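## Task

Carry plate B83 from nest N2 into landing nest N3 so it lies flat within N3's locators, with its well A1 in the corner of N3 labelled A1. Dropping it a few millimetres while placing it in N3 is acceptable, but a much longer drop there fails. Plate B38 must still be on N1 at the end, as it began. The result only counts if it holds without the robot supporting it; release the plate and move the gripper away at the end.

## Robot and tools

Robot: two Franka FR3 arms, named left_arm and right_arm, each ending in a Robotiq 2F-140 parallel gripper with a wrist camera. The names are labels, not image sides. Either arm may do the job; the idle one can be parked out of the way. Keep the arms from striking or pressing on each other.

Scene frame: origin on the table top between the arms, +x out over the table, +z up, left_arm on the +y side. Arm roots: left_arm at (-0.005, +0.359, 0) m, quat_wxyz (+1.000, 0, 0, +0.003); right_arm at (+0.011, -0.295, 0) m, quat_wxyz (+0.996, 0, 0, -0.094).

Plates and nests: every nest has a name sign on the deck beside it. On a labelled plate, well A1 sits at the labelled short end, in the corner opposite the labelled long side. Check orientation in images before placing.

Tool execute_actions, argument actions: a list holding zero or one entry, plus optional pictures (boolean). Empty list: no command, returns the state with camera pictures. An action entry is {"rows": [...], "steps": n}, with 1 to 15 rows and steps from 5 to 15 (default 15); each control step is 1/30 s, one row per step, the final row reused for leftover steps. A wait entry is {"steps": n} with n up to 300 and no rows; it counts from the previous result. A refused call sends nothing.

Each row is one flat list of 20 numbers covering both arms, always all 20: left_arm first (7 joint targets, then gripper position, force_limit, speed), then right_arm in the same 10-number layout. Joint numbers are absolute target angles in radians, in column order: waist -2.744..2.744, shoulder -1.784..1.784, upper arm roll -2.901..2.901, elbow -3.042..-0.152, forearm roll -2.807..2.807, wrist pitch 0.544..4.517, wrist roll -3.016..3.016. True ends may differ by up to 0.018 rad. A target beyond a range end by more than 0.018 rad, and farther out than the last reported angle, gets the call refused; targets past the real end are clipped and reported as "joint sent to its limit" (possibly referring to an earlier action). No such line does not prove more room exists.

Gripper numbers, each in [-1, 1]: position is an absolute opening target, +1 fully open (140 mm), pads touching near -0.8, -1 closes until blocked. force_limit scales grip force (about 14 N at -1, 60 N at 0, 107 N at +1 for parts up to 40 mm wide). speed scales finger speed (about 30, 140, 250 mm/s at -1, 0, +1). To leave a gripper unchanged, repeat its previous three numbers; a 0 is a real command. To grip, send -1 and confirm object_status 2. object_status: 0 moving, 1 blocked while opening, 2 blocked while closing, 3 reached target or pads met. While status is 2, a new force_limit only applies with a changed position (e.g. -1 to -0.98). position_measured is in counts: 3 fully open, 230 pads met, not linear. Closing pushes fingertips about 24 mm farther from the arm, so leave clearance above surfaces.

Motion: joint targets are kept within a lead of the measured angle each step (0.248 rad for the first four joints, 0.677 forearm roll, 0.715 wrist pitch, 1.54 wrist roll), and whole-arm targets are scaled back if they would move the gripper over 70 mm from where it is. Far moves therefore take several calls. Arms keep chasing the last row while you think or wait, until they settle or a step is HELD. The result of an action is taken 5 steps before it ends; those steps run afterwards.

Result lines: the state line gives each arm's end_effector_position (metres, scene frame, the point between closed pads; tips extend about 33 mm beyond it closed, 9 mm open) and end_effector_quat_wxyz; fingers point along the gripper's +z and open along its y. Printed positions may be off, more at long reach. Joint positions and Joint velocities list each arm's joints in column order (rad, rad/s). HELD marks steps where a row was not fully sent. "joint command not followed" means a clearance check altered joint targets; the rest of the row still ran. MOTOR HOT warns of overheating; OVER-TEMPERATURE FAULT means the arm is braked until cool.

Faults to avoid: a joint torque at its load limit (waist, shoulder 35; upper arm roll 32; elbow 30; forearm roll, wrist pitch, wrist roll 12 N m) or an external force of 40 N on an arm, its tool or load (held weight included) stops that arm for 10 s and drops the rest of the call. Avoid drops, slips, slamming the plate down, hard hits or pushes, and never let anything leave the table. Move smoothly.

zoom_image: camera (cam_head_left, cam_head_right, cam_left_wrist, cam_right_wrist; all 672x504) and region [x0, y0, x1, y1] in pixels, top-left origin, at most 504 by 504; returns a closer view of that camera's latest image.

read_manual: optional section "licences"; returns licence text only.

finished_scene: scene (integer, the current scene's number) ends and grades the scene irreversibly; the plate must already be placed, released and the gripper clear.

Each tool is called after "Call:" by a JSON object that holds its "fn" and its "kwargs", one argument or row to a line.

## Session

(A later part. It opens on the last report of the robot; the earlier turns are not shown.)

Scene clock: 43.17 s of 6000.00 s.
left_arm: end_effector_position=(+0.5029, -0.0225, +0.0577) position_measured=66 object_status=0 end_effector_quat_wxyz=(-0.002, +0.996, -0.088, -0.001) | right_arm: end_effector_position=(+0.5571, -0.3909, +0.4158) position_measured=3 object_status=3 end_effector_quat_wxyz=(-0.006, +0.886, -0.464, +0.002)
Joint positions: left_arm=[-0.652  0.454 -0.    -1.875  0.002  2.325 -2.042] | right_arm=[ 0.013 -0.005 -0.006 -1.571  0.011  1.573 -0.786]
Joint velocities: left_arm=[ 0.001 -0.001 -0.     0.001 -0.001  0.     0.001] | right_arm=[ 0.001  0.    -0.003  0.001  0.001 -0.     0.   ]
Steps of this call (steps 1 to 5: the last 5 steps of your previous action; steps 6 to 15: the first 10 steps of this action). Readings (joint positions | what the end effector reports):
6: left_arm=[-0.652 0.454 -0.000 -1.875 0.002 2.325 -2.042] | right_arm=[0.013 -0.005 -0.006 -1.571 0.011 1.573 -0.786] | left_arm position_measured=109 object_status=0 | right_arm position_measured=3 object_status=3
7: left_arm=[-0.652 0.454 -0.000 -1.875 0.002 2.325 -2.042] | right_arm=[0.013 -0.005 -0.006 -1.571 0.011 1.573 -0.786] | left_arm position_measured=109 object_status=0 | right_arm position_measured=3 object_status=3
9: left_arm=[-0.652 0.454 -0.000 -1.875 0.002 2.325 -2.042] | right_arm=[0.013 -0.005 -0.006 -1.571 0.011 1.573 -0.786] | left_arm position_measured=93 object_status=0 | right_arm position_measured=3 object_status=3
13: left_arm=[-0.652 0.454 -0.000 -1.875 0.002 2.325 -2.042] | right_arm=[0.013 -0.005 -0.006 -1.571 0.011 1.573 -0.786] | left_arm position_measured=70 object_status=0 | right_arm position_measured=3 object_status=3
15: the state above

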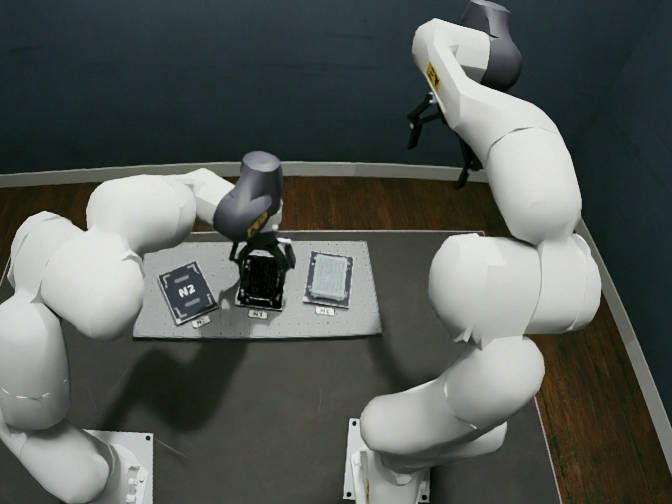

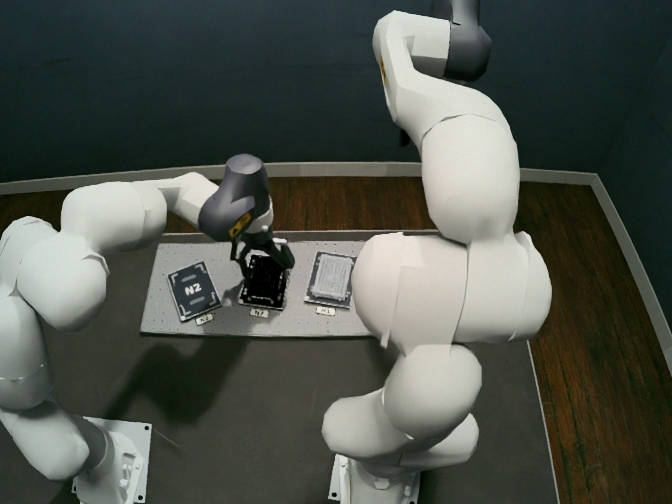

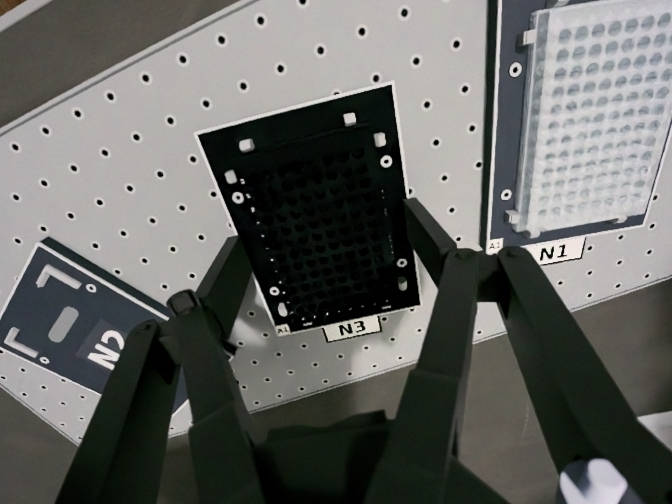

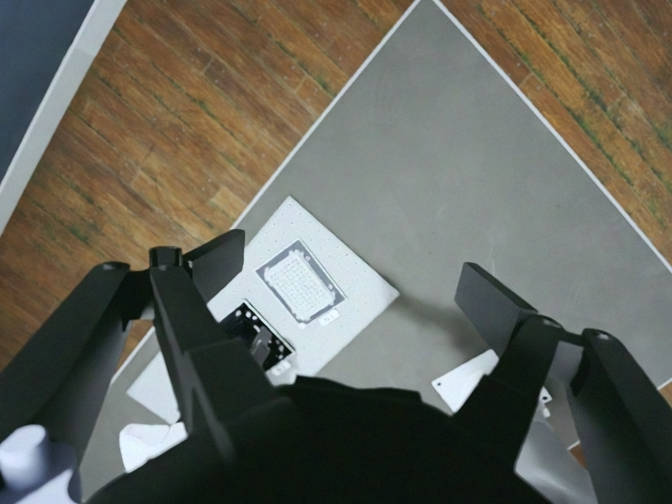

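Call:
{"fn": "execute_actions", "kwargs": {
  "actions": [
    {"rows":[[-0.652,0.445,0,-1.876,0,2.318,-2.045,0.5,-0.3,-0.3,0.013,-0.005,-0.006,-1.571,0.011,1.573,-0.786,1,0,0],[-0.652,0.43,0,-1.876,0,2.303,-2.045,0.5,-0.3,-0.3,0.013,-0.005,-0.006,-1.571,0.011,1.573,-0.786,1,0,0],[-0.652,0.41,0,-1.876,0,2.283,-2.045,0.5,-0.3,-0.3,0.013,-0.005,-0.006,-1.571,0.011,1.573,-0.786,1,0,0],[-0.652,0.39,0,-1.876,0,2.263,-2.045,0.5,-0.3,-0.3,0.013,-0.005,-0.006,-1.571,0.011,1.573,-0.786,1,0,0],[-0.652,0.37,0,-1.876,0,2.243,-2.045,0.5,-0.3,-0.3,0.013,-0.005,-0.006,-1.571,0.011,1.573,-0.786,1,0,0],[-0.652,0.35,0,-1.876,0,2.223,-2.045,0.5,-0.3,-0.3,0.013,-0.005,-0.006,-1.571,0.011,1.573,-0.786,1,0,0],[-0.652,0.33,0,-1.876,0,2.203,-2.045,0.5,-0.3,-0.3,0.013,-0.005,-0.006,-1.571,0.011,1.573,-0.786,1,0,0],[-0.652,0.31,0,-1.876,0,2.183,-2.045,0.5,-0.3,-0.3,0.013,-0.005,-0.006,-1.571,0.011,1.573,-0.786,1,0,0],[-0.652,0.29,0,-1.876,0,2.163,-2.045,0.5,-0.3,-0.3,0.013,-0.005,-0.006,-1.571,0.011,1.573,-0.786,1,0,0],[-0.652,0.27,0,-1.876,0,2.143,-2.045,0.5,-0.3,-0.3,0.013,-0.005,-0.006,-1.571,0.011,1.573,-0.786,1,0,0],[-0.652,0.25,0,-1.876,0,2.123,-2.045,0.5,-0.3,-0.3,0.013,-0.005,-0.006,-1.571,0.011,1.573,-0.786,1,0,0]],"steps":15}
  ],
  "pictures": true
}}

Call:
{"fn": "zoom_image", "kwargs": {
  "camera": "cam_left_wrist",
  "region": [200, 60, 460, 340]
}}

Scene clock: 44.07 s of 6000.00 s.
left_arm: end_effector_position=(+0.5016, -0.0215, +0.1343) position_measured=66 object_status=3 end_effector_quat_wxyz=(+0.007, +0.996, -0.087, +0.012) | right_arm: end_effector_position=(+0.5571, -0.3909, +0.4158) position_measured=3 object_status=3 end_effector_quat_wxyz=(-0.006, +0.886, -0.464, +0.002)
Joint positions: left_arm=[-0.652  0.316 -0.    -1.878  0.002  2.223 -2.042] | right_arm=[ 0.013 -0.005 -0.006 -1.571  0.011  1.573 -0.786]
Joint velocities: left_arm=[ 0.001 -0.628 -0.002  0.027  0.001 -0.465 -0.001] | right_arm=[ 0.001  0.002  0.    -0.     0.001 -0.    -0.003]
Steps of this call (steps 1 to 5: the last 5 steps of your previous action; steps 6 to 15: the robot went on to your last target; steps 16 to 17: nothing new was sent; steps 18 to 27: the first 10 steps of this action). Readings (joint positions | what the end effector reports):
18: left_arm=[-0.652 0.454 -0.000 -1.875 0.002 2.324 -2.042] | right_arm=[0.013 -0.005 -0.006 -1.571 0.011 1.573 -0.786] | left_arm position_measured=66 object_status=3 | right_arm position_measured=3 object_status=3
19: left_arm=[-0.652 0.450 -0.000 -1.876 0.002 2.321 -2.042] | right_arm=[0.013 -0.005 -0.006 -1.571 0.011 1.573 -0.786] | left_arm position_measured=66 object_status=3 | right_arm position_measured=3 object_status=3
21: left_arm=[-0.652 0.432 -0.000 -1.879 0.002 2.305 -2.042] | right_arm=[0.013 -0.005 -0.006 -1.571 0.011 1.573 -0.786] | left_arm position_measured=66 object_status=3 | right_arm position_measured=3 object_status=3
25: left_arm=[-0.652 0.359 -0.000 -1.880 0.002 2.254 -2.042] | right_arm=[0.013 -0.005 -0.006 -1.571 0.011 1.573 -0.786] | left_arm position_measured=66 object_status=3 | right_arm position_measured=3 object_status=3
27: the state above

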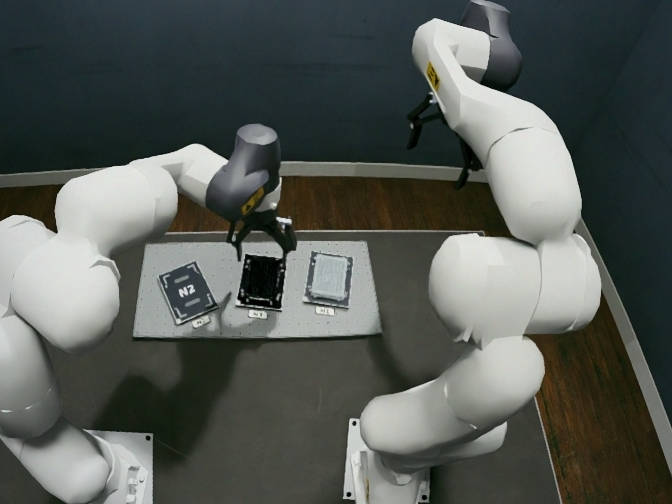

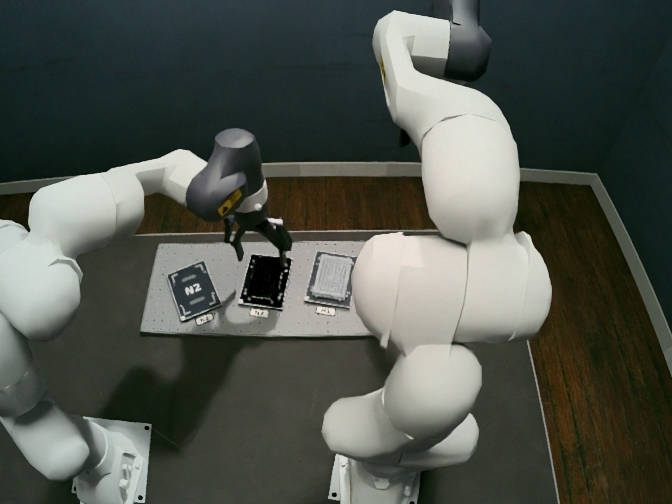

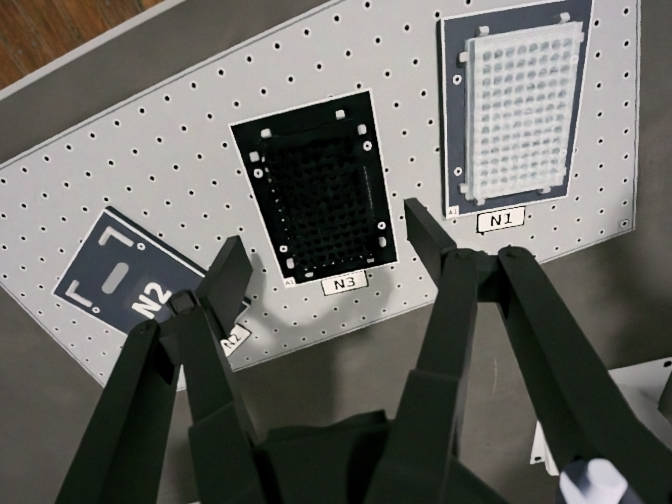

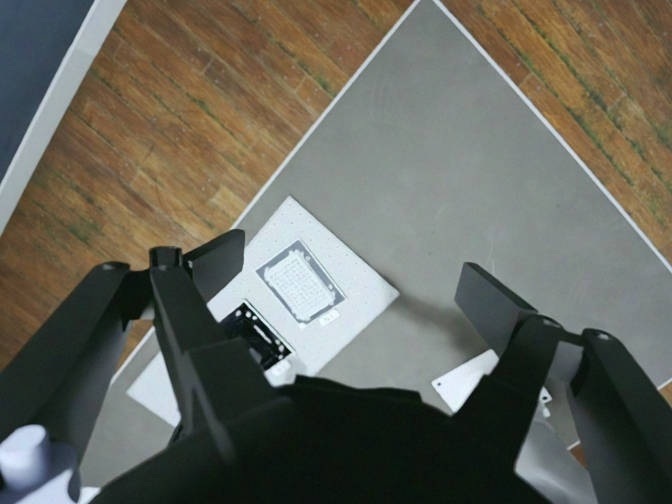

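Region (200, 60, 460, 340) of cam_left_wrist's 672x504 image, scaled by 1.800, with more detail than that image has; it fills the left 468 columns of this view, and the rest is white.

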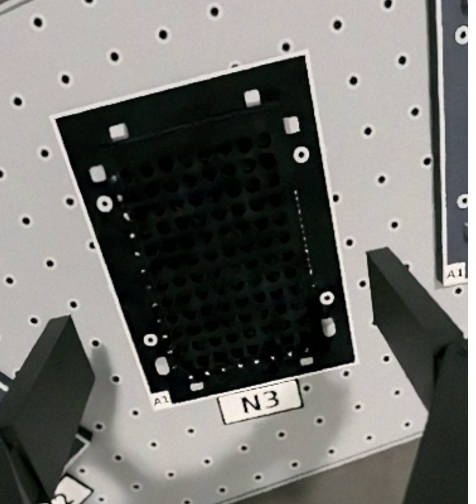

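Call:
{"fn": "finished_scene", "kwargs": {
  "scene": 1
}}

The scene is finished: the task was done.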